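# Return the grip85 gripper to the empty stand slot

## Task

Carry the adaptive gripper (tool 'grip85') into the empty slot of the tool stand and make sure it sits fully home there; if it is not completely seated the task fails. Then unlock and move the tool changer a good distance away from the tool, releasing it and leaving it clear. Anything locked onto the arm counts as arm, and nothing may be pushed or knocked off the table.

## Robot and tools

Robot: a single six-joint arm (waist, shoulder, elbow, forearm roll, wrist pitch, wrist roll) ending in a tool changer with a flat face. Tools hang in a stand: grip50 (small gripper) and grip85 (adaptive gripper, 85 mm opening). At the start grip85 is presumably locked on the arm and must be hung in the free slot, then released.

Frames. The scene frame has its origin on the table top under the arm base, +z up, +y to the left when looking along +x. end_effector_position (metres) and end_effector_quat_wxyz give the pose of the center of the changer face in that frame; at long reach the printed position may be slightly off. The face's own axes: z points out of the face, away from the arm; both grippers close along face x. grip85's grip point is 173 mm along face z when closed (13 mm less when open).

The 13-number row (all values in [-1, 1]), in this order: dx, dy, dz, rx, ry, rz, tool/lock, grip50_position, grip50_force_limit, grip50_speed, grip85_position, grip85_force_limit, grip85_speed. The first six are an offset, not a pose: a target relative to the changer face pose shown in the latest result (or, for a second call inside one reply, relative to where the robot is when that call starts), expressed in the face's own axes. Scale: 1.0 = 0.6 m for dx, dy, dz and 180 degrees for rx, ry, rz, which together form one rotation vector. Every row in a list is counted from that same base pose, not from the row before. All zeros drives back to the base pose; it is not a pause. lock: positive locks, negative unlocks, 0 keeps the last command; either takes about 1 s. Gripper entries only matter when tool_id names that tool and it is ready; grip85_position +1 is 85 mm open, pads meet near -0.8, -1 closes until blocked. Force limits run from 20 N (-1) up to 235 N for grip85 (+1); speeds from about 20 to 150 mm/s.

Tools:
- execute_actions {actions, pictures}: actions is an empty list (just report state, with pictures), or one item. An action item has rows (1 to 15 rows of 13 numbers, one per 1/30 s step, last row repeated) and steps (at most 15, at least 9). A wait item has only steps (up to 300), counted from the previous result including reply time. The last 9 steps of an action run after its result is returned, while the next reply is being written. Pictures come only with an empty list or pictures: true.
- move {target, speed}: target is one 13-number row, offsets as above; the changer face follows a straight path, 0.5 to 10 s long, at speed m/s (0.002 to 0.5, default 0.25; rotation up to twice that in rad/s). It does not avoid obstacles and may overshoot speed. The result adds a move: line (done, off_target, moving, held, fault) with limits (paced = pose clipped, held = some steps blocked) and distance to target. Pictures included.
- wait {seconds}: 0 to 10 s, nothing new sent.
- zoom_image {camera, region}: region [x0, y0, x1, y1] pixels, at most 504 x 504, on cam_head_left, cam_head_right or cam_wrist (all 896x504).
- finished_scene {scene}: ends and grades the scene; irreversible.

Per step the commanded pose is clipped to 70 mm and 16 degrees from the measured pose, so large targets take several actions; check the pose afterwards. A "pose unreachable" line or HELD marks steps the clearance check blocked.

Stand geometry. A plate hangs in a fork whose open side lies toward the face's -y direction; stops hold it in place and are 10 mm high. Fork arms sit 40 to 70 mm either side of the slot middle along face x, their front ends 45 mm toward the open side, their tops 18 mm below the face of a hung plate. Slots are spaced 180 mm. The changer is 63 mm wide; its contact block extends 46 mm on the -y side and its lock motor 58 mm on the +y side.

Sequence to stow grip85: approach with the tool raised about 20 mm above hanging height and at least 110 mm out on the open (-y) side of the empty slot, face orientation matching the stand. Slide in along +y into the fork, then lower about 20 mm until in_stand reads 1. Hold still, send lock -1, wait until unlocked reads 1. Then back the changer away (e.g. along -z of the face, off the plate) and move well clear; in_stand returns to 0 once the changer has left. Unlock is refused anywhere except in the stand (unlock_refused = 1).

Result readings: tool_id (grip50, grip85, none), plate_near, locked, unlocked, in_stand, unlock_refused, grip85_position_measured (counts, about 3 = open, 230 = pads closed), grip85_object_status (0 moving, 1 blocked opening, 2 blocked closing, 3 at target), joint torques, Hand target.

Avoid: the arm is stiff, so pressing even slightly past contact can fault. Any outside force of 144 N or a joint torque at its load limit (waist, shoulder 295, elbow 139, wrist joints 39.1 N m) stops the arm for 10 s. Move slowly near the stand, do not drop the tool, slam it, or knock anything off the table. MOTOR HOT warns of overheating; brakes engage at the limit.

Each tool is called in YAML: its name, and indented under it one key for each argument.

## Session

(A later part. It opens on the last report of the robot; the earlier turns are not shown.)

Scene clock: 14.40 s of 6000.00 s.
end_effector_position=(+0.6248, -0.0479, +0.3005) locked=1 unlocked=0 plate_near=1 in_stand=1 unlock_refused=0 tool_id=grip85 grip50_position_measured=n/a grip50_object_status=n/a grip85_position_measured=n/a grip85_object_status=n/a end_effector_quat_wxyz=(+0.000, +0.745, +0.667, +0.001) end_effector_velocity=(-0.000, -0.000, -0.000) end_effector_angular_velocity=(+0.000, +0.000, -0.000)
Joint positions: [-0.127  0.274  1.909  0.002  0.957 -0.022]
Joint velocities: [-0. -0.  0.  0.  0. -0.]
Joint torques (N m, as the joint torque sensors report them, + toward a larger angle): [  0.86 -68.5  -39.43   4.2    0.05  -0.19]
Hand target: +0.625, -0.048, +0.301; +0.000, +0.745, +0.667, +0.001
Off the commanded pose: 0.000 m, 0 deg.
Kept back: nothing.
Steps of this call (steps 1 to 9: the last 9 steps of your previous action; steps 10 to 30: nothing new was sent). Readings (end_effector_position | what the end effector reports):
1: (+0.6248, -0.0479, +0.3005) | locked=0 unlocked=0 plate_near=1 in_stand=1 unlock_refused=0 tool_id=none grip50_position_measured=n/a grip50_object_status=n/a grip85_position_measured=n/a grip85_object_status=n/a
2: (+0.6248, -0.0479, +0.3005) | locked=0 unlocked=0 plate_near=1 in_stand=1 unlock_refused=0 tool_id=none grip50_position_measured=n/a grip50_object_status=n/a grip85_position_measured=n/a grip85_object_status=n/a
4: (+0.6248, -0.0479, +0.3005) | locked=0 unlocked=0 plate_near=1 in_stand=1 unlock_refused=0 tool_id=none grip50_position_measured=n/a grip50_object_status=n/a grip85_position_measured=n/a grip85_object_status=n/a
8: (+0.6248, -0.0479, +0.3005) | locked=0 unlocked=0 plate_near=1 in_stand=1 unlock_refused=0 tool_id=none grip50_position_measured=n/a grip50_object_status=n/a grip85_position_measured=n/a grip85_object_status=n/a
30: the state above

move:
  target: [0,0,-0.033,0,0,0,1,0,0,0,1,0,0]
  speed: 0.05

move:
  target: [0,-0.195,0,0,0,0,1,0,0,0,1,0,0]
  speed: 0.18

move:
  target: [-0.3,0,0,0,0,0,1,0,0,0,1,0,0]
  speed: 0.25

move:
  target: [0,0.193,0,0,0,0,1,0,0,0,1,0,0]
  speed: 0.14

Scene clock: 15.70 s of 6000.00 s.
end_effector_position=(+0.6248, -0.0478, +0.3203) locked=1 unlocked=0 plate_near=1 in_stand=0 unlock_refused=0 tool_id=grip85 grip50_position_measured=n/a grip50_object_status=n/a grip85_position_measured=n/a grip85_object_status=n/a end_effector_quat_wxyz=(-0.000, +0.745, +0.667, +0.001) end_effector_velocity=(+0.000, -0.000, +0.001) end_effector_angular_velocity=(-0.000, -0.000, +0.000)
Joint positions: [-0.127  0.255  1.892  0.002  0.993 -0.022]
Joint velocities: [-0.    -0.    -0.001 -0.     0.001 -0.   ]
Joint torques (N m, as the joint torque sensors report them, + toward a larger angle): [  1.5  -75.69 -46.26   3.81  -0.01  -0.1 ]
Hand target: +0.625, -0.048, +0.320; +0.000, +0.745, +0.667, +0.001
Off the commanded pose: 0.000 m, 0 deg.
Kept back: nothing.
move: done
camera_calibration (this result's frames):
cam_wrist: T_world_to_cam=[[0.0705372, 0.997017, 0.0313162, -0.0129093], [0.94552, -0.0768309, 0.316367, -0.640312], [0.31783, 0.00729446, -0.94812, 0.148505], [0, 0, 0, 1]] pos_world=[0.559139, -0.0374083, 0.343779]

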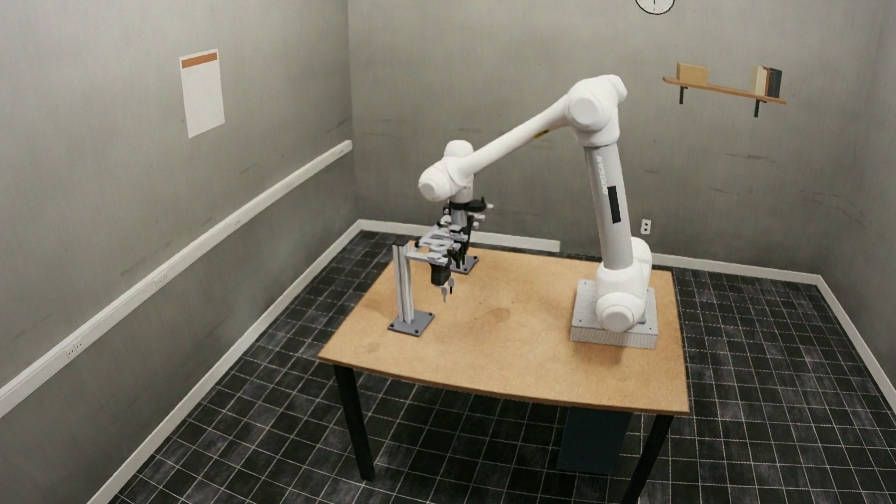

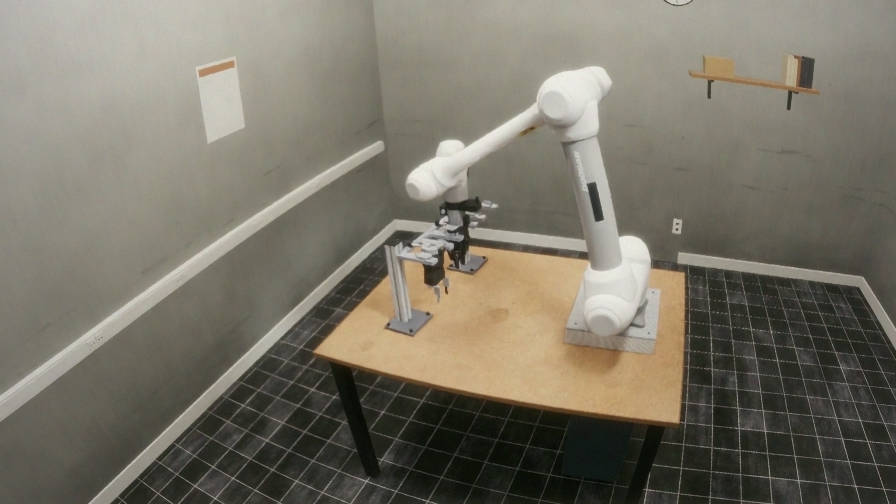

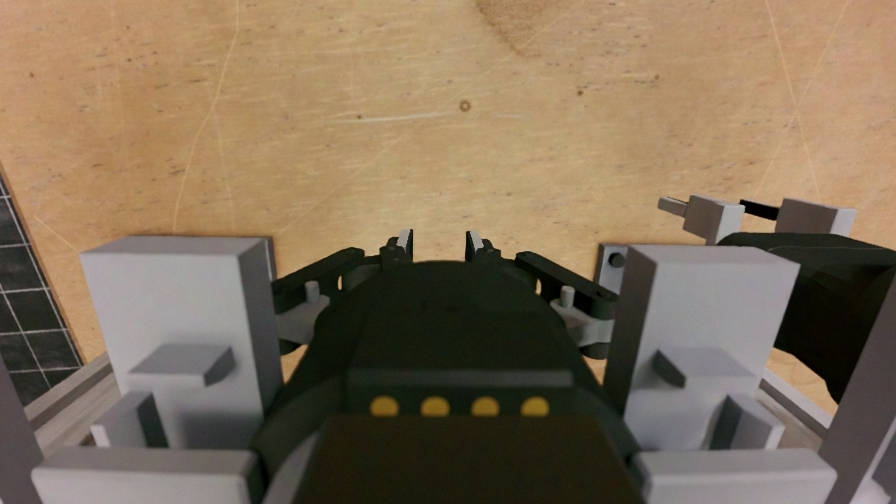

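Scene clock: 16.73 s of 6000.00 s.
end_effector_position=(+0.5086, -0.0350, +0.3204) locked=1 unlocked=0 plate_near=1 in_stand=0 unlock_refused=0 tool_id=grip85 grip50_position_measured=n/a grip50_object_status=n/a grip85_position_measured=n/a grip85_object_status=n/a end_effector_quat_wxyz=(+0.000, +0.745, +0.667, +0.001) end_effector_velocity=(-0.001, +0.000, -0.001) end_effector_angular_velocity=(+0.000, +0.001, +0.000)
Joint positions: [-0.132  0.083  2.102  0.002  0.955 -0.027]
Joint velocities: [-0.    -0.     0.002  0.    -0.    -0.   ]
Joint torques (N m, as the joint torque sensors report them, + toward a larger angle): [  1.63 -53.55 -44.85   3.72   0.1   -0.14]
Hand target: +0.509, -0.035, +0.320; -0.000, +0.745, +0.667, +0.001
Off the commanded pose: 0.000 m, 0 deg.
Kept back: nothing.
move: done
camera_calibration (this result's frames):
cam_wrist: T_world_to_cam=[[0.070507, 0.997021, 0.031266, -0.0175354], [0.945504, -0.0767868, 0.316426, -0.529499], [0.317884, 0.0072519, -0.948102, 0.185477], [0, 0, 0, 1]] pos_world=[0.44292, -0.0245204, 0.343946]

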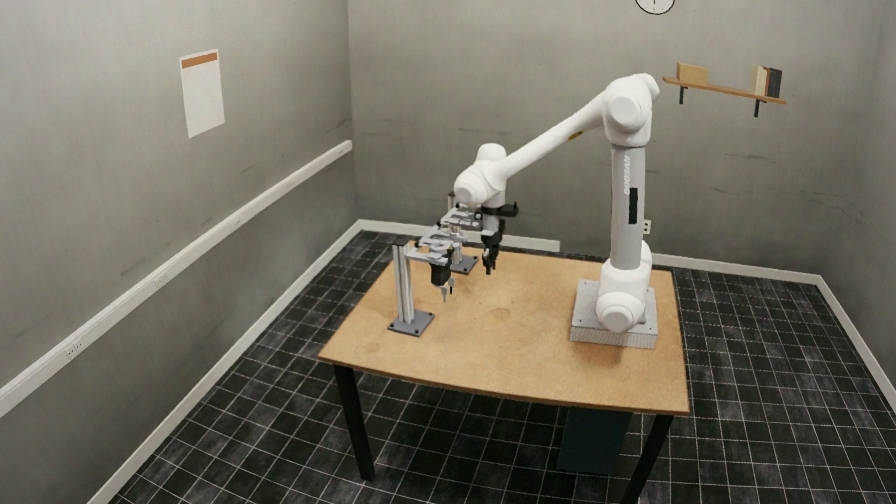

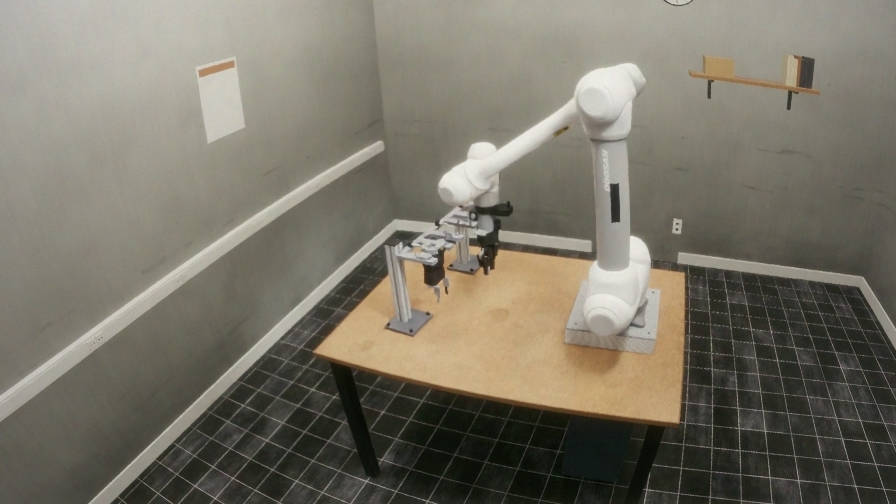

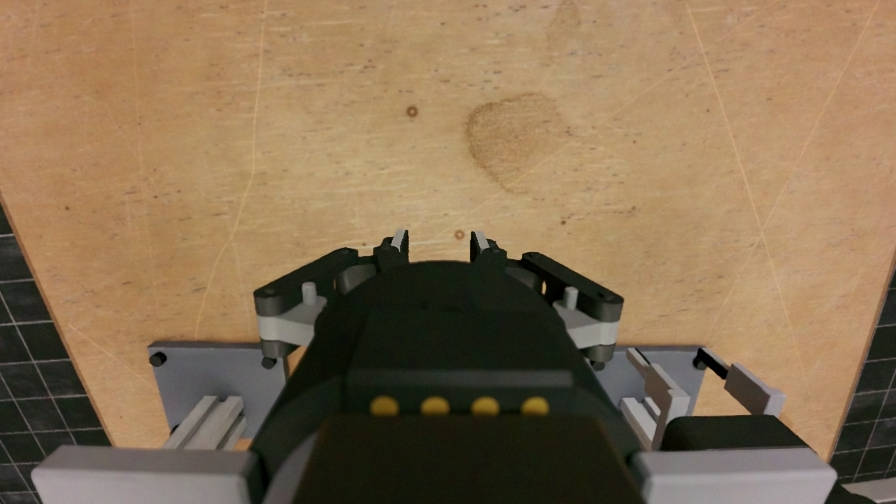

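Scene clock: 17.90 s of 6000.00 s.
end_effector_position=(+0.4886, -0.2141, +0.3202) locked=1 unlocked=0 plate_near=1 in_stand=0 unlock_refused=0 tool_id=grip85 grip50_position_measured=n/a grip50_object_status=n/a grip85_position_measured=3 grip85_object_status=3 end_effector_quat_wxyz=(+0.000, +0.745, +0.667, +0.001) end_effector_velocity=(+0.000, -0.000, +0.000) end_effector_angular_velocity=(-0.000, -0.001, +0.000)
Joint positions: [-0.474  0.119  2.061  0.002  0.96  -0.368]
Joint velocities: [-0.001 -0.    -0.001  0.    -0.    -0.001]
Joint torques (N m, as the joint torque sensors report them, + toward a larger angle): [  2.03 -58.83 -45.39   3.75   0.01  -0.16]
Hand target: +0.489, -0.214, +0.320; +0.000, +0.745, +0.667, +0.001
Off the commanded pose: 0.000 m, 0 deg.
Kept back: nothing.
move: done
camera_calibration (this result's frames):
cam_wrist: T_world_to_cam=[[0.0704498, 0.997039, 0.030838, 0.162689], [0.945567, -0.0765954, 0.316286, -0.524229], [0.317711, 0.00687717, -0.948163, 0.192892], [0, 0, 0, 1]] pos_world=[0.422948, -0.203687, 0.343682]

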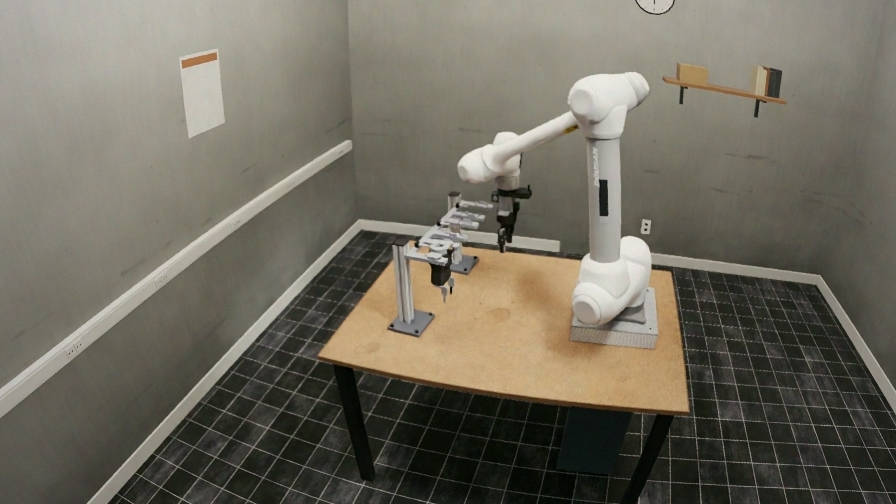

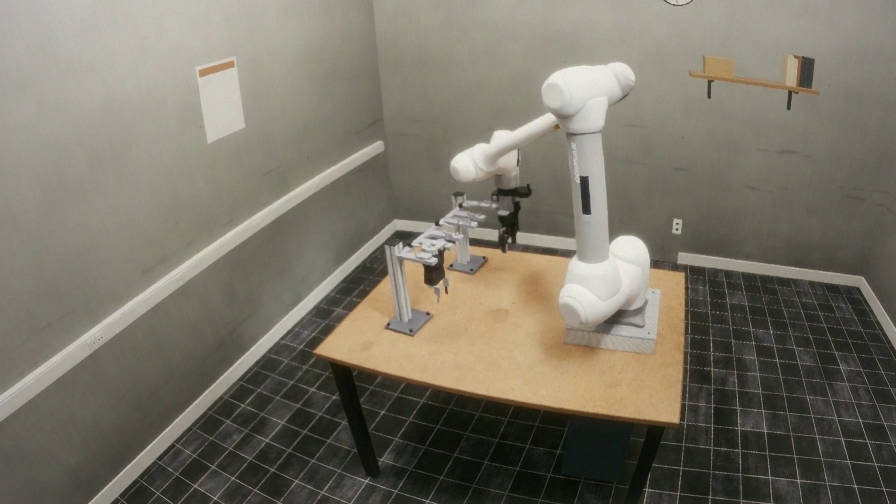

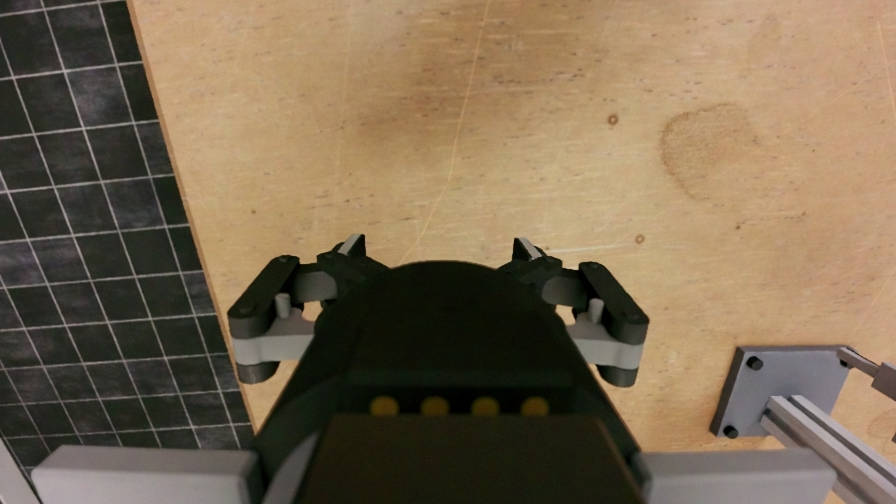

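Scene clock: 19.10 s of 6000.00 s.
end_effector_position=(+0.6037, -0.2268, +0.3200) locked=1 unlocked=0 plate_near=1 in_stand=0 unlock_refused=0 tool_id=grip85 grip50_position_measured=n/a grip50_object_status=n/a grip85_position_measured=3 grip85_object_status=3 end_effector_quat_wxyz=(+0.000, +0.745, +0.667, +0.001) end_effector_velocity=(+0.001, -0.000, -0.001) end_effector_angular_velocity=(+0.001, +0.001, -0.000)
Joint positions: [-0.409  0.281  1.857  0.002  1.002 -0.303]
Joint velocities: [ 0.     0.002 -0.001  0.     0.    -0.   ]
Joint torques (N m, as the joint torque sensors report them, + toward a larger angle): [  1.29 -79.57 -46.75   3.87   0.03  -0.1 ]
Hand target: +0.604, -0.227, +0.320; +0.000, +0.745, +0.667, +0.001
Off the commanded pose: 0.000 m, 0 deg.
Kept back: nothing.
move: done
camera_calibration (this result's frames):
cam_wrist: T_world_to_cam=[[0.0704675, 0.997035, 0.030916, 0.167213], [0.94555, -0.0766373, 0.316327, -0.633976], [0.317758, 0.00694191, -0.948146, 0.156253], [0, 0, 0, 1]] pos_world=[0.538022, -0.216388, 0.343524]

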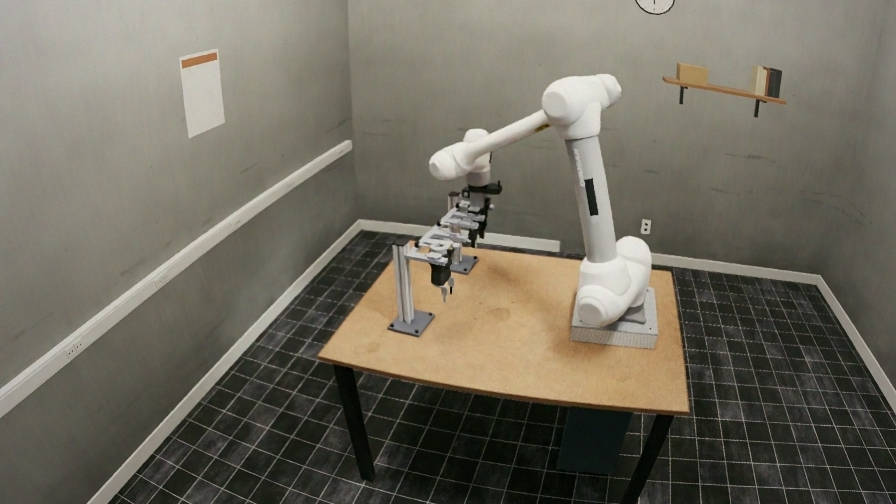

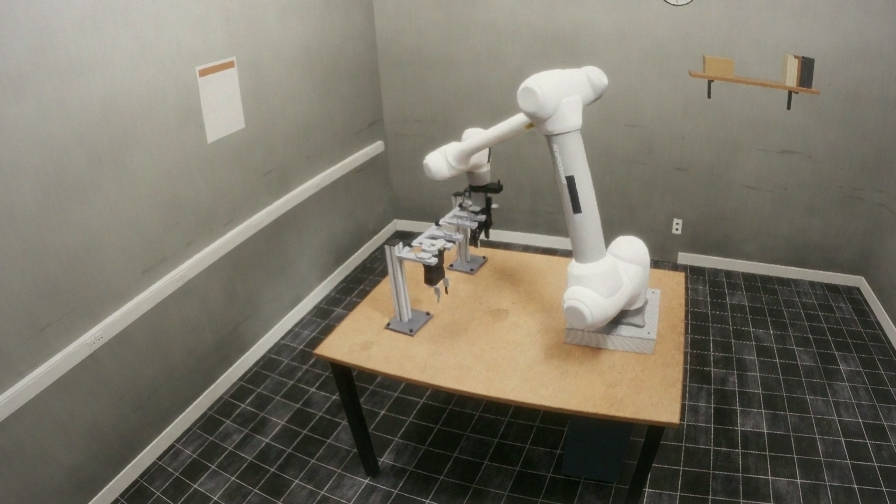

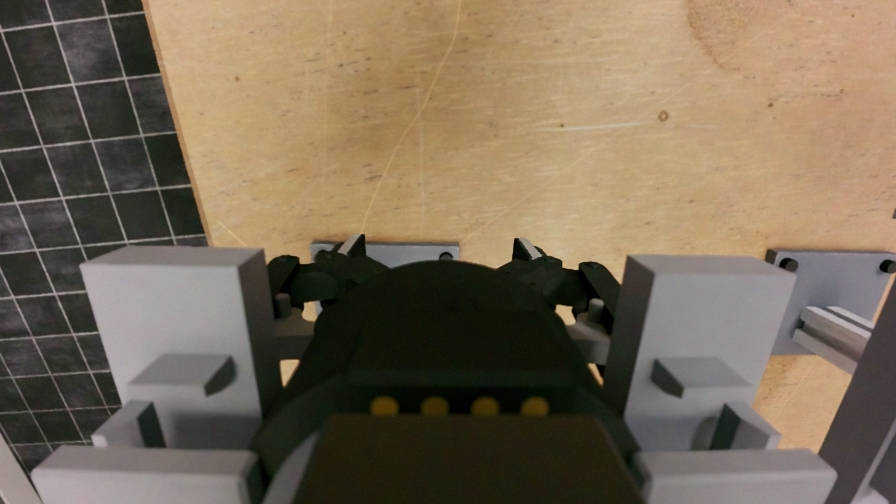

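move:
  target: [-0.0004,0.0033,0,0,0,0,1,0,0,0,1,0,0]
  speed: 0.02

Scene clock: 20.07 s of 6000.00 s.
end_effector_position=(+0.6056, -0.2273, +0.3200) locked=1 unlocked=0 plate_near=1 in_stand=0 unlock_refused=0 tool_id=grip85 grip50_position_measured=n/a grip50_object_status=n/a grip85_position_measured=3 grip85_object_status=3 end_effector_quat_wxyz=(+0.000, +0.745, +0.667, +0.001) end_effector_velocity=(+0.000, -0.000, +0.001) end_effector_angular_velocity=(-0.000, -0.001, -0.001)
Joint positions: [-0.408  0.284  1.853  0.002  1.003 -0.303]
Joint velocities: [ 0.    -0.    -0.001  0.    -0.     0.001]
Joint torques (N m, as the joint torque sensors report them, + toward a larger angle): [  1.51 -79.89 -46.59   3.74   0.05  -0.08]
Hand target: +0.606, -0.227, +0.320; +0.000, +0.745, +0.667, +0.001
Off the commanded pose: 0.000 m, 0 deg.
Kept back: nothing.
move: done
camera_calibration (this result's frames):
cam_wrist: T_world_to_cam=[[0.0704619, 0.997035, 0.0309086, 0.167538], [0.945552, -0.0766296, 0.316323, -0.635839], [0.317753, 0.00693696, -0.948148, 0.155639], [0, 0, 0, 1]] pos_world=[0.539959, -0.216845, 0.343521]

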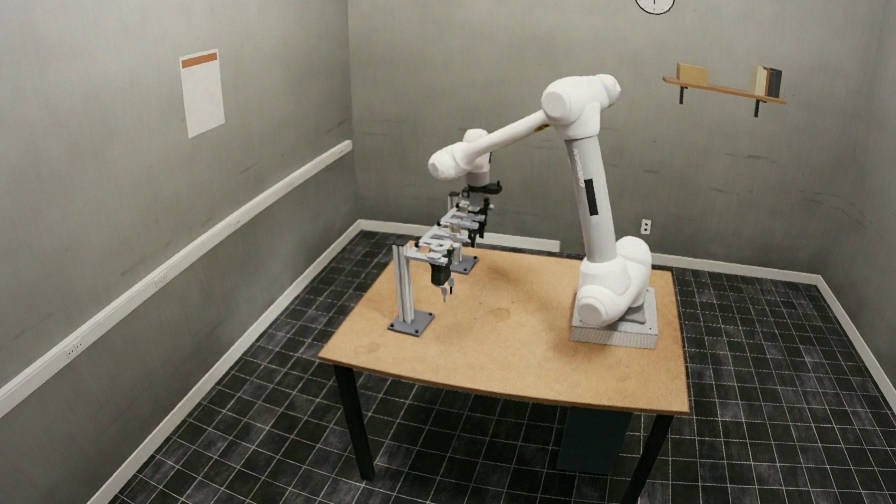

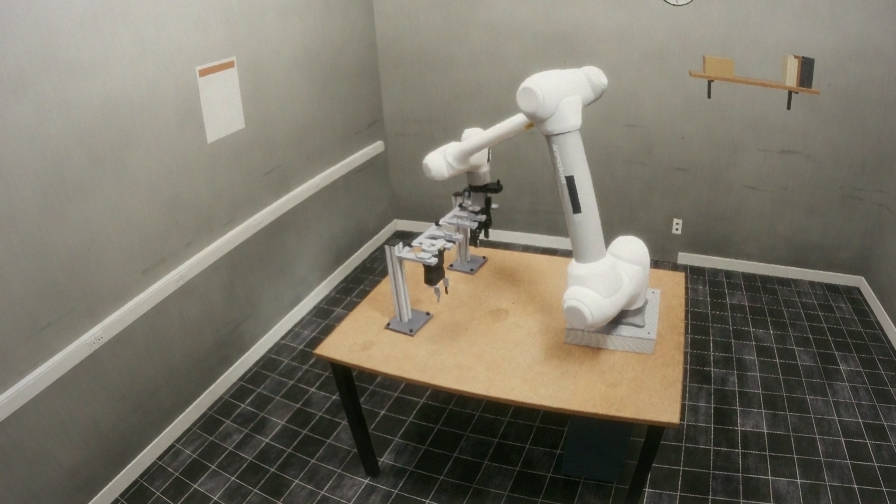

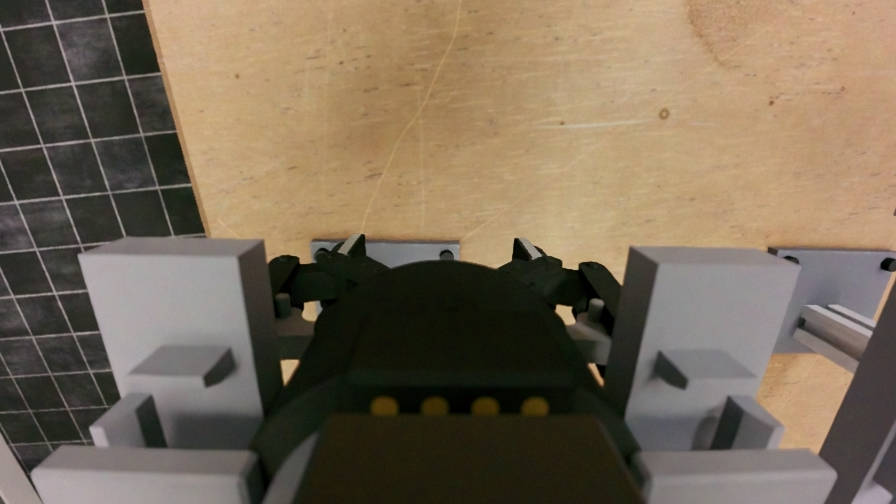

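Matches. Down to 0.3102.

move:
  target: [0,0.0002,0.0163,0,0,0,1,0,0,0,1,0,0]
  speed: 0.02

Scene clock: 21.00 s of 6000.00 s.
end_effector_position=(+0.6057, -0.2273, +0.3102) locked=1 unlocked=0 plate_near=1 in_stand=0 unlock_refused=0 tool_id=grip85 grip50_position_measured=n/a grip50_object_status=n/a grip85_position_measured=3 grip85_object_status=3 end_effector_quat_wxyz=(+0.000, +0.745, +0.667, +0.001) end_effector_velocity=(+0.000, +0.000, +0.000) end_effector_angular_velocity=(-0.000, -0.001, -0.001)
Joint positions: [-0.408  0.293  1.861  0.002  0.986 -0.303]
Joint velocities: [ 0.    -0.     0.     0.    -0.001  0.001]
Joint torques (N m, as the joint torque sensors report them, + toward a larger angle): [  1.02 -79.53 -46.29   3.88  -0.32  -0.2 ]
Hand target: +0.606, -0.227, +0.310; +0.000, +0.745, +0.667, +0.001
Off the commanded pose: 0.000 m, 0 deg.
Kept back: nothing.
move: done
camera_calibration (this result's frames):
cam_wrist: T_world_to_cam=[[0.0704463, 0.997037, 0.0308893, 0.16785], [0.945551, -0.0766087, 0.316329, -0.63286], [0.317758, 0.00692326, -0.948147, 0.146342], [0, 0, 0, 1]] pos_world=[0.540076, -0.216848, 0.33376]

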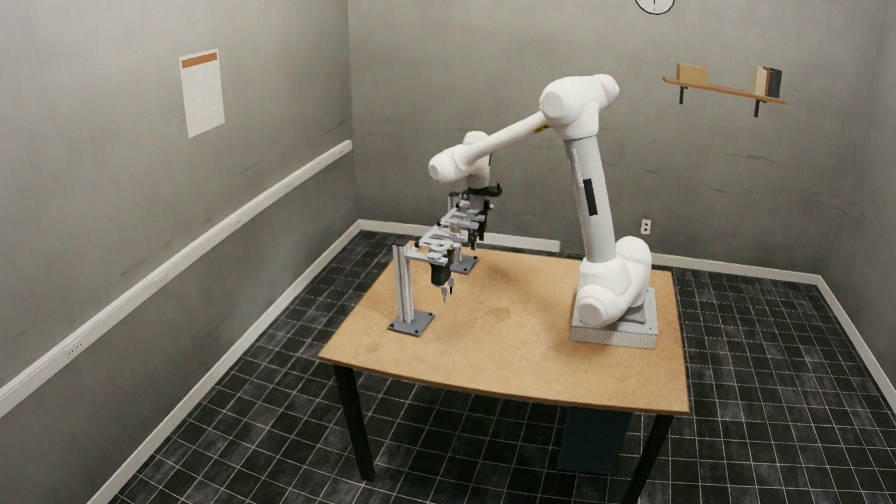

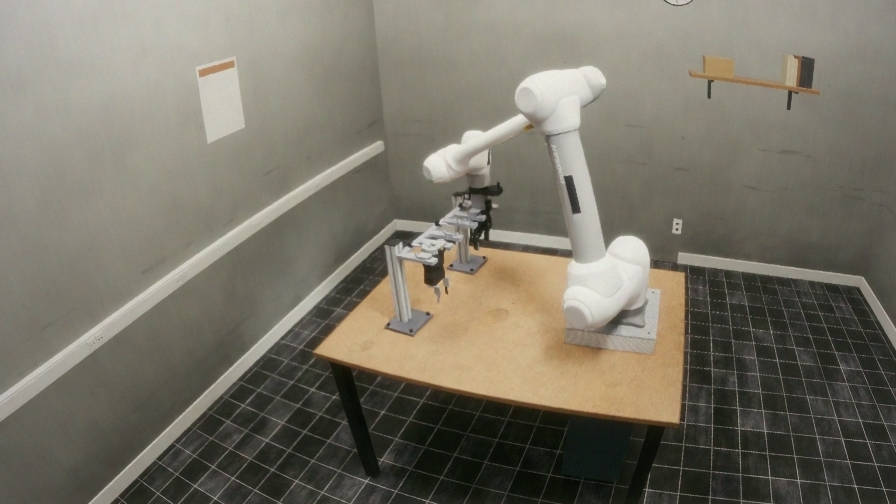

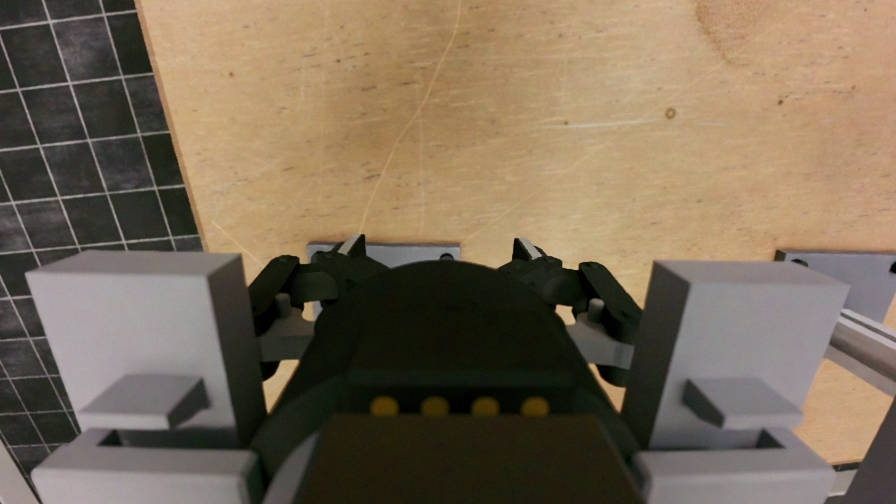

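execute_actions:
  actions:
    - {"rows":[[0,0,0.001,0,0,0,1,0,0,0,1,0,0],[0,0,0.0018,0,0,0,1,0,0,0,1,0,0]],"steps":15}

Scene clock: 21.37 s of 6000.00 s.
end_effector_position=(+0.6057, -0.2273, +0.3092) locked=1 unlocked=0 plate_near=1 in_stand=0 unlock_refused=0 tool_id=grip85 grip50_position_measured=n/a grip50_object_status=n/a grip85_position_measured=3 grip85_object_status=3 end_effector_quat_wxyz=(+0.000, +0.745, +0.667, +0.001) end_effector_velocity=(-0.000, +0.000, -0.001) end_effector_angular_velocity=(+0.000, +0.000, -0.001)
Joint positions: [-0.408  0.294  1.862  0.002  0.984 -0.303]
Joint velocities: [ 0.     0.001  0.001  0.    -0.002  0.001]
Joint torques (N m, as the joint torque sensors report them, + toward a larger angle): [  0.66 -80.38 -46.49   3.84  -0.29  -0.26]
Steps of this call (steps 1 to 5: nothing new was sent; steps 6 to 11: the first 6 steps of this action). Readings (end_effector_position | what the end effector reports):
6: (+0.6057, -0.2273, +0.3102) | locked=1 unlocked=0 plate_near=1 in_stand=0 unlock_refused=0 tool_id=grip85 grip50_position_measured=n/a grip50_object_status=n/a grip85_position_measured=3 grip85_object_status=3
7: (+0.6057, -0.2273, +0.3100) | locked=1 unlocked=0 plate_near=1 in_stand=0 unlock_refused=0 tool_id=grip85 grip50_position_measured=n/a grip50_object_status=n/a grip85_position_measured=3 grip85_object_status=3
9: (+0.6057, -0.2273, +0.3093) | locked=1 unlocked=0 plate_near=1 in_stand=0 unlock_refused=0 tool_id=grip85 grip50_position_measured=n/a grip50_object_status=n/a grip85_position_measured=3 grip85_object_status=3
11: the state above

execute_actions:
  actions:
    - {"rows":[[0,0,0.001,0,0,0,1,0,0,0,1,0,0],[0,0,0.002,0,0,0,1,0,0,0,1,0,0]],"steps":15}

Scene clock: 21.87 s of 6000.00 s.
end_effector_position=(+0.6057, -0.2273, +0.3080) locked=1 unlocked=0 plate_near=1 in_stand=0 unlock_refused=0 tool_id=grip85 grip50_position_measured=n/a grip50_object_status=n/a grip85_position_measured=3 grip85_object_status=3 end_effector_quat_wxyz=(+0.000, +0.745, +0.667, +0.001) end_effector_velocity=(+0.000, -0.000, -0.000) end_effector_angular_velocity=(-0.001, -0.002, -0.001)
Joint positions: [-0.408  0.295  1.863  0.002  0.982 -0.303]
Joint velocities: [-0.     0.    -0.    -0.    -0.002  0.001]
Joint torques (N m, as the joint torque sensors report them, + toward a larger angle): [  1.87 -80.67 -45.99   3.76   0.19  -0.21]
Off your previous action's commanded pose: 0.000 m, 0 deg at its last step (step 9 of this call).
Steps of this call (steps 1 to 9: the last 9 steps of your previous action; steps 10 to 15: the first 6 steps of this action). Readings (end_effector_position | what the end effector reports):
10: (+0.6057, -0.2273, +0.3091) | locked=1 unlocked=0 plate_near=1 in_stand=0 unlock_refused=0 tool_id=grip85 grip50_position_measured=n/a grip50_object_status=n/a grip85_position_measured=3 grip85_object_status=3
11: (+0.6057, -0.2273, +0.3089) | locked=1 unlocked=0 plate_near=1 in_stand=0 unlock_refused=0 tool_id=grip85 grip50_position_measured=n/a grip50_object_status=n/a grip85_position_measured=3 grip85_object_status=3
13: (+0.6057, -0.2273, +0.3082) | locked=1 unlocked=0 plate_near=1 in_stand=0 unlock_refused=0 tool_id=grip85 grip50_position_measured=n/a grip50_object_status=n/a grip85_position_measured=3 grip85_object_status=3
15: the state above

move:
  target: [0,0,0.012,0,0,0,1,0,0,0,1,0,0]
  speed: 0.012

Scene clock: 23.00 s of 6000.00 s.
end_effector_position=(+0.6057, -0.2273, +0.3009) locked=1 unlocked=0 plate_near=1 in_stand=1 unlock_refused=0 tool_id=grip85 grip50_position_measured=n/a grip50_object_status=n/a grip85_position_measured=3 grip85_object_status=3 end_effector_quat_wxyz=(+0.000, +0.745, +0.667, +0.001) end_effector_velocity=(+0.001, -0.000, -0.001) end_effector_angular_velocity=(+0.000, +0.001, +0.001)
Joint positions: [-0.408  0.302  1.869  0.002  0.969 -0.303]
Joint velocities: [ 0.     0.002 -0.001  0.    -0.    -0.001]
Joint torques (N m, as the joint torque sensors report them, + toward a larger angle): [  2.27 -79.84 -45.62   3.76   0.09  -0.1 ]
Hand target: +0.606, -0.227, +0.301; +0.000, +0.745, +0.667, +0.001
Off your previous action's commanded pose: 0.000 m, 0 deg at its last step (step 9 of this call).
Off the commanded pose: 0.000 m, 0 deg.
Kept back: nothing.
move: done
camera_calibration (this result's frames):
cam_wrist: T_world_to_cam=[[0.0704481, 0.997037, 0.0308833, 0.16813], [0.945561, -0.0766083, 0.316299, -0.629884], [0.317728, 0.0069194, -0.948157, 0.137463], [0, 0, 0, 1]] pos_world=[0.540073, -0.216837, 0.324376]

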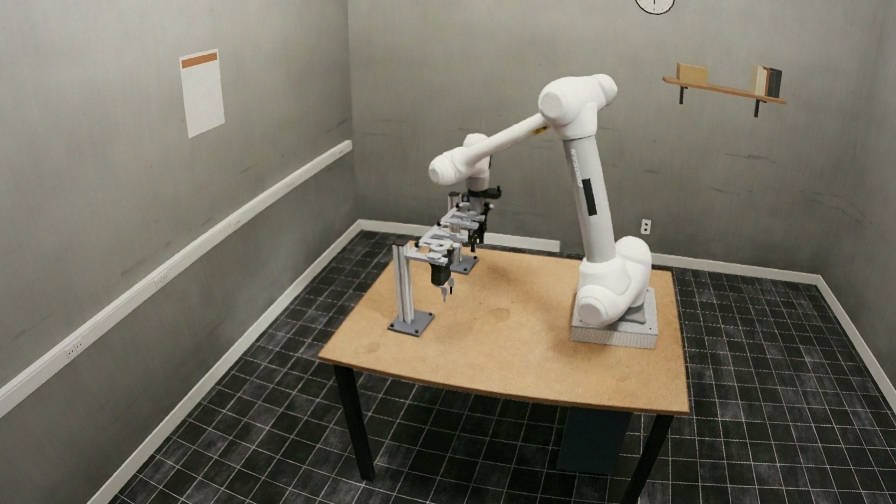

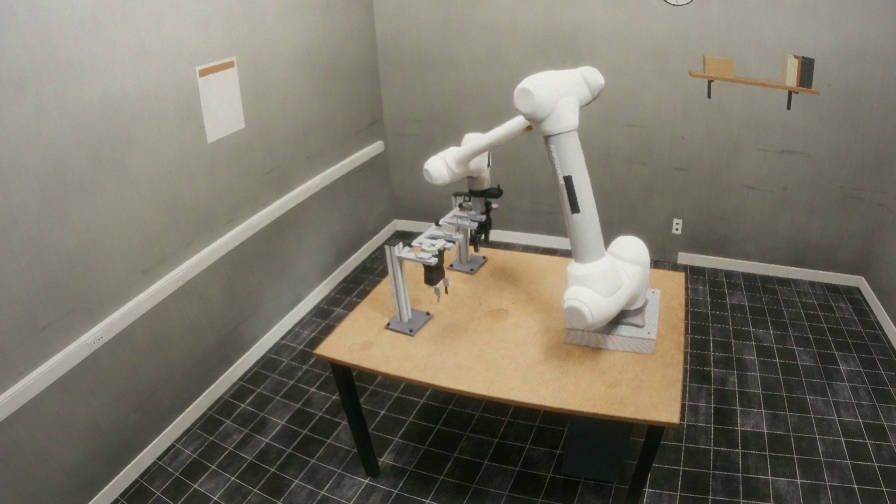

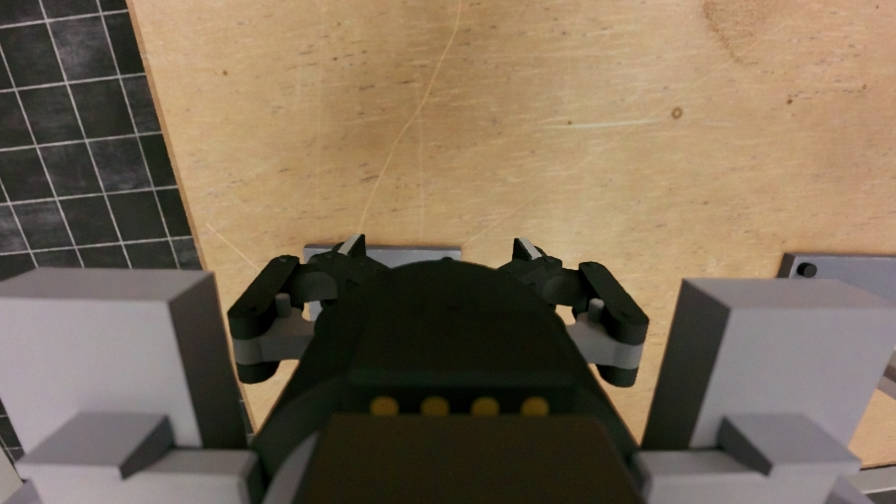

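execute_actions:
  actions:
    - {"rows":[[0,0,0.001,0,0,0,1,0,0,0,1,0,0]],"steps":15}

Scene clock: 23.47 s of 6000.00 s.
end_effector_position=(+0.6058, -0.2273, +0.3004) locked=1 unlocked=0 plate_near=1 in_stand=1 unlock_refused=0 tool_id=grip85 grip50_position_measured=n/a grip50_object_status=n/a grip85_position_measured=3 grip85_object_status=3 end_effector_quat_wxyz=(+0.000, +0.745, +0.667, +0.001) end_effector_velocity=(-0.000, -0.000, -0.001) end_effector_angular_velocity=(+0.000, +0.001, -0.000)
Joint positions: [-0.408  0.302  1.869  0.002  0.968 -0.303]
Joint velocities: [-0.     0.001  0.     0.    -0.001  0.   ]
Joint torques (N m, as the joint torque sensors report them, + toward a larger angle): [  2.38 -65.04 -36.92   4.35  -0.05  -0.27]
Steps of this call (steps 1 to 8: nothing new was sent; steps 9 to 14: the first 6 steps of this action). Readings (end_effector_position | what the end effector reports):
9: (+0.6057, -0.2273, +0.3008) | locked=1 unlocked=0 plate_near=1 in_stand=1 unlock_refused=0 tool_id=grip85 grip50_position_measured=n/a grip50_object_status=n/a grip85_position_measured=3 grip85_object_status=3
10: (+0.6057, -0.2273, +0.3006) | locked=1 unlocked=0 plate_near=1 in_stand=1 unlock_refused=0 tool_id=grip85 grip50_position_measured=n/a grip50_object_status=n/a grip85_position_measured=3 grip85_object_status=3
12: (+0.6058, -0.2273, +0.3005) | locked=1 unlocked=0 plate_near=1 in_stand=1 unlock_refused=0 tool_id=grip85 grip50_position_measured=n/a grip50_object_status=n/a grip85_position_measured=3 grip85_object_status=3
14: the state above

execute_actions:
  actions:
    - {"rows":[[0,0,-0.0001,0,0,0,-1,0,0,0,1,0,0]],"steps":15}

execute_actions:
  actions:
    - {"steps":30}

Scene clock: 23.97 s of 6000.00 s.
end_effector_position=(+0.6057, -0.2273, +0.3003) locked=0 unlocked=0 plate_near=1 in_stand=1 unlock_refused=0 tool_id=none grip50_position_measured=n/a grip50_object_status=n/a grip85_position_measured=n/a grip85_object_status=n/a end_effector_quat_wxyz=(+0.000, +0.745, +0.667, +0.001) end_effector_velocity=(+0.001, -0.000, +0.000) end_effector_angular_velocity=(+0.000, -0.000, +0.000)
Joint positions: [-0.408  0.303  1.87   0.002  0.968 -0.303]
Joint velocities: [-0.     0.001 -0.001  0.     0.    -0.001]
Joint torques (N m, as the joint torque sensors report them, + toward a larger angle): [  0.37 -57.17 -27.32   3.87   0.22   0.01]
Off your previous action's commanded pose: 0.000 m, 0 deg at its last step (step 9 of this call).
Steps of this call (steps 1 to 9: the last 9 steps of your previous action; steps 10 to 15: the first 6 steps of this action). Readings (end_effector_position | what the end effector reports):
10: (+0.6057, -0.2273, +0.3003) | locked=1 unlocked=0 plate_near=1 in_stand=1 unlock_refused=0 tool_id=grip85 grip50_position_measured=n/a grip50_object_status=n/a grip85_position_measured=3 grip85_object_status=3
11: (+0.6057, -0.2273, +0.3003) | locked=1 unlocked=0 plate_near=1 in_stand=1 unlock_refused=0 tool_id=grip85 grip50_position_measured=n/a grip50_object_status=n/a grip85_position_measured=3 grip85_object_status=3
13: (+0.6057, -0.2273, +0.3003) | locked=1 unlocked=0 plate_near=1 in_stand=1 unlock_refused=0 tool_id=grip85 grip50_position_measured=n/a grip50_object_status=n/a grip85_position_measured=3 grip85_object_status=3
15: the state above

Scene clock: 24.97 s of 6000.00 s.
end_effector_position=(+0.6058, -0.2273, +0.3005) locked=0 unlocked=1 plate_near=1 in_stand=1 unlock_refused=0 tool_id=none grip50_position_measured=n/a grip50_object_status=n/a grip85_position_measured=n/a grip85_object_status=n/a end_effector_quat_wxyz=(+0.000, +0.745, +0.667, +0.001) end_effector_velocity=(+0.000, +0.000, -0.000) end_effector_angular_velocity=(+0.000, +0.000, +0.001)
Joint positions: [-0.408  0.302  1.869  0.002  0.968 -0.303]
Joint velocities: [ 0.     0.    -0.     0.     0.    -0.001]
Joint torques (N m, as the joint torque sensors report them, + toward a larger angle): [  1.48 -69.99 -38.39   3.68   0.17   0.  ]
Hand target: +0.606, -0.227, +0.300; +0.000, +0.745, +0.667, +0.001
Off the commanded pose: 0.000 m, 0 deg.
Kept back: nothing.
Steps of this call (steps 1 to 9: the last 9 steps of your previous action; steps 10 to 30: nothing new was sent). Readings (end_effector_position | what the end effector reports):
1: (+0.6057, -0.2273, +0.3003) | locked=0 unlocked=0 plate_near=1 in_stand=1 unlock_refused=0 tool_id=none grip50_position_measured=n/a grip50_object_status=n/a grip85_position_measured=n/a grip85_object_status=n/a
2: (+0.6057, -0.2273, +0.3003) | locked=0 unlocked=0 plate_near=1 in_stand=1 unlock_refused=0 tool_id=none grip50_position_measured=n/a grip50_object_status=n/a grip85_position_measured=n/a grip85_object_status=n/a
4: (+0.6057, -0.2273, +0.3003) | locked=0 unlocked=0 plate_near=1 in_stand=1 unlock_refused=0 tool_id=none grip50_position_measured=n/a grip50_object_status=n/a grip85_position_measured=n/a grip85_object_status=n/a
8: (+0.6058, -0.2273, +0.3004) | locked=0 unlocked=0 plate_near=1 in_stand=1 unlock_refused=0 tool_id=none grip50_position_measured=n/a grip50_object_status=n/a grip85_position_measured=n/a grip85_object_status=n/a
30: the state above


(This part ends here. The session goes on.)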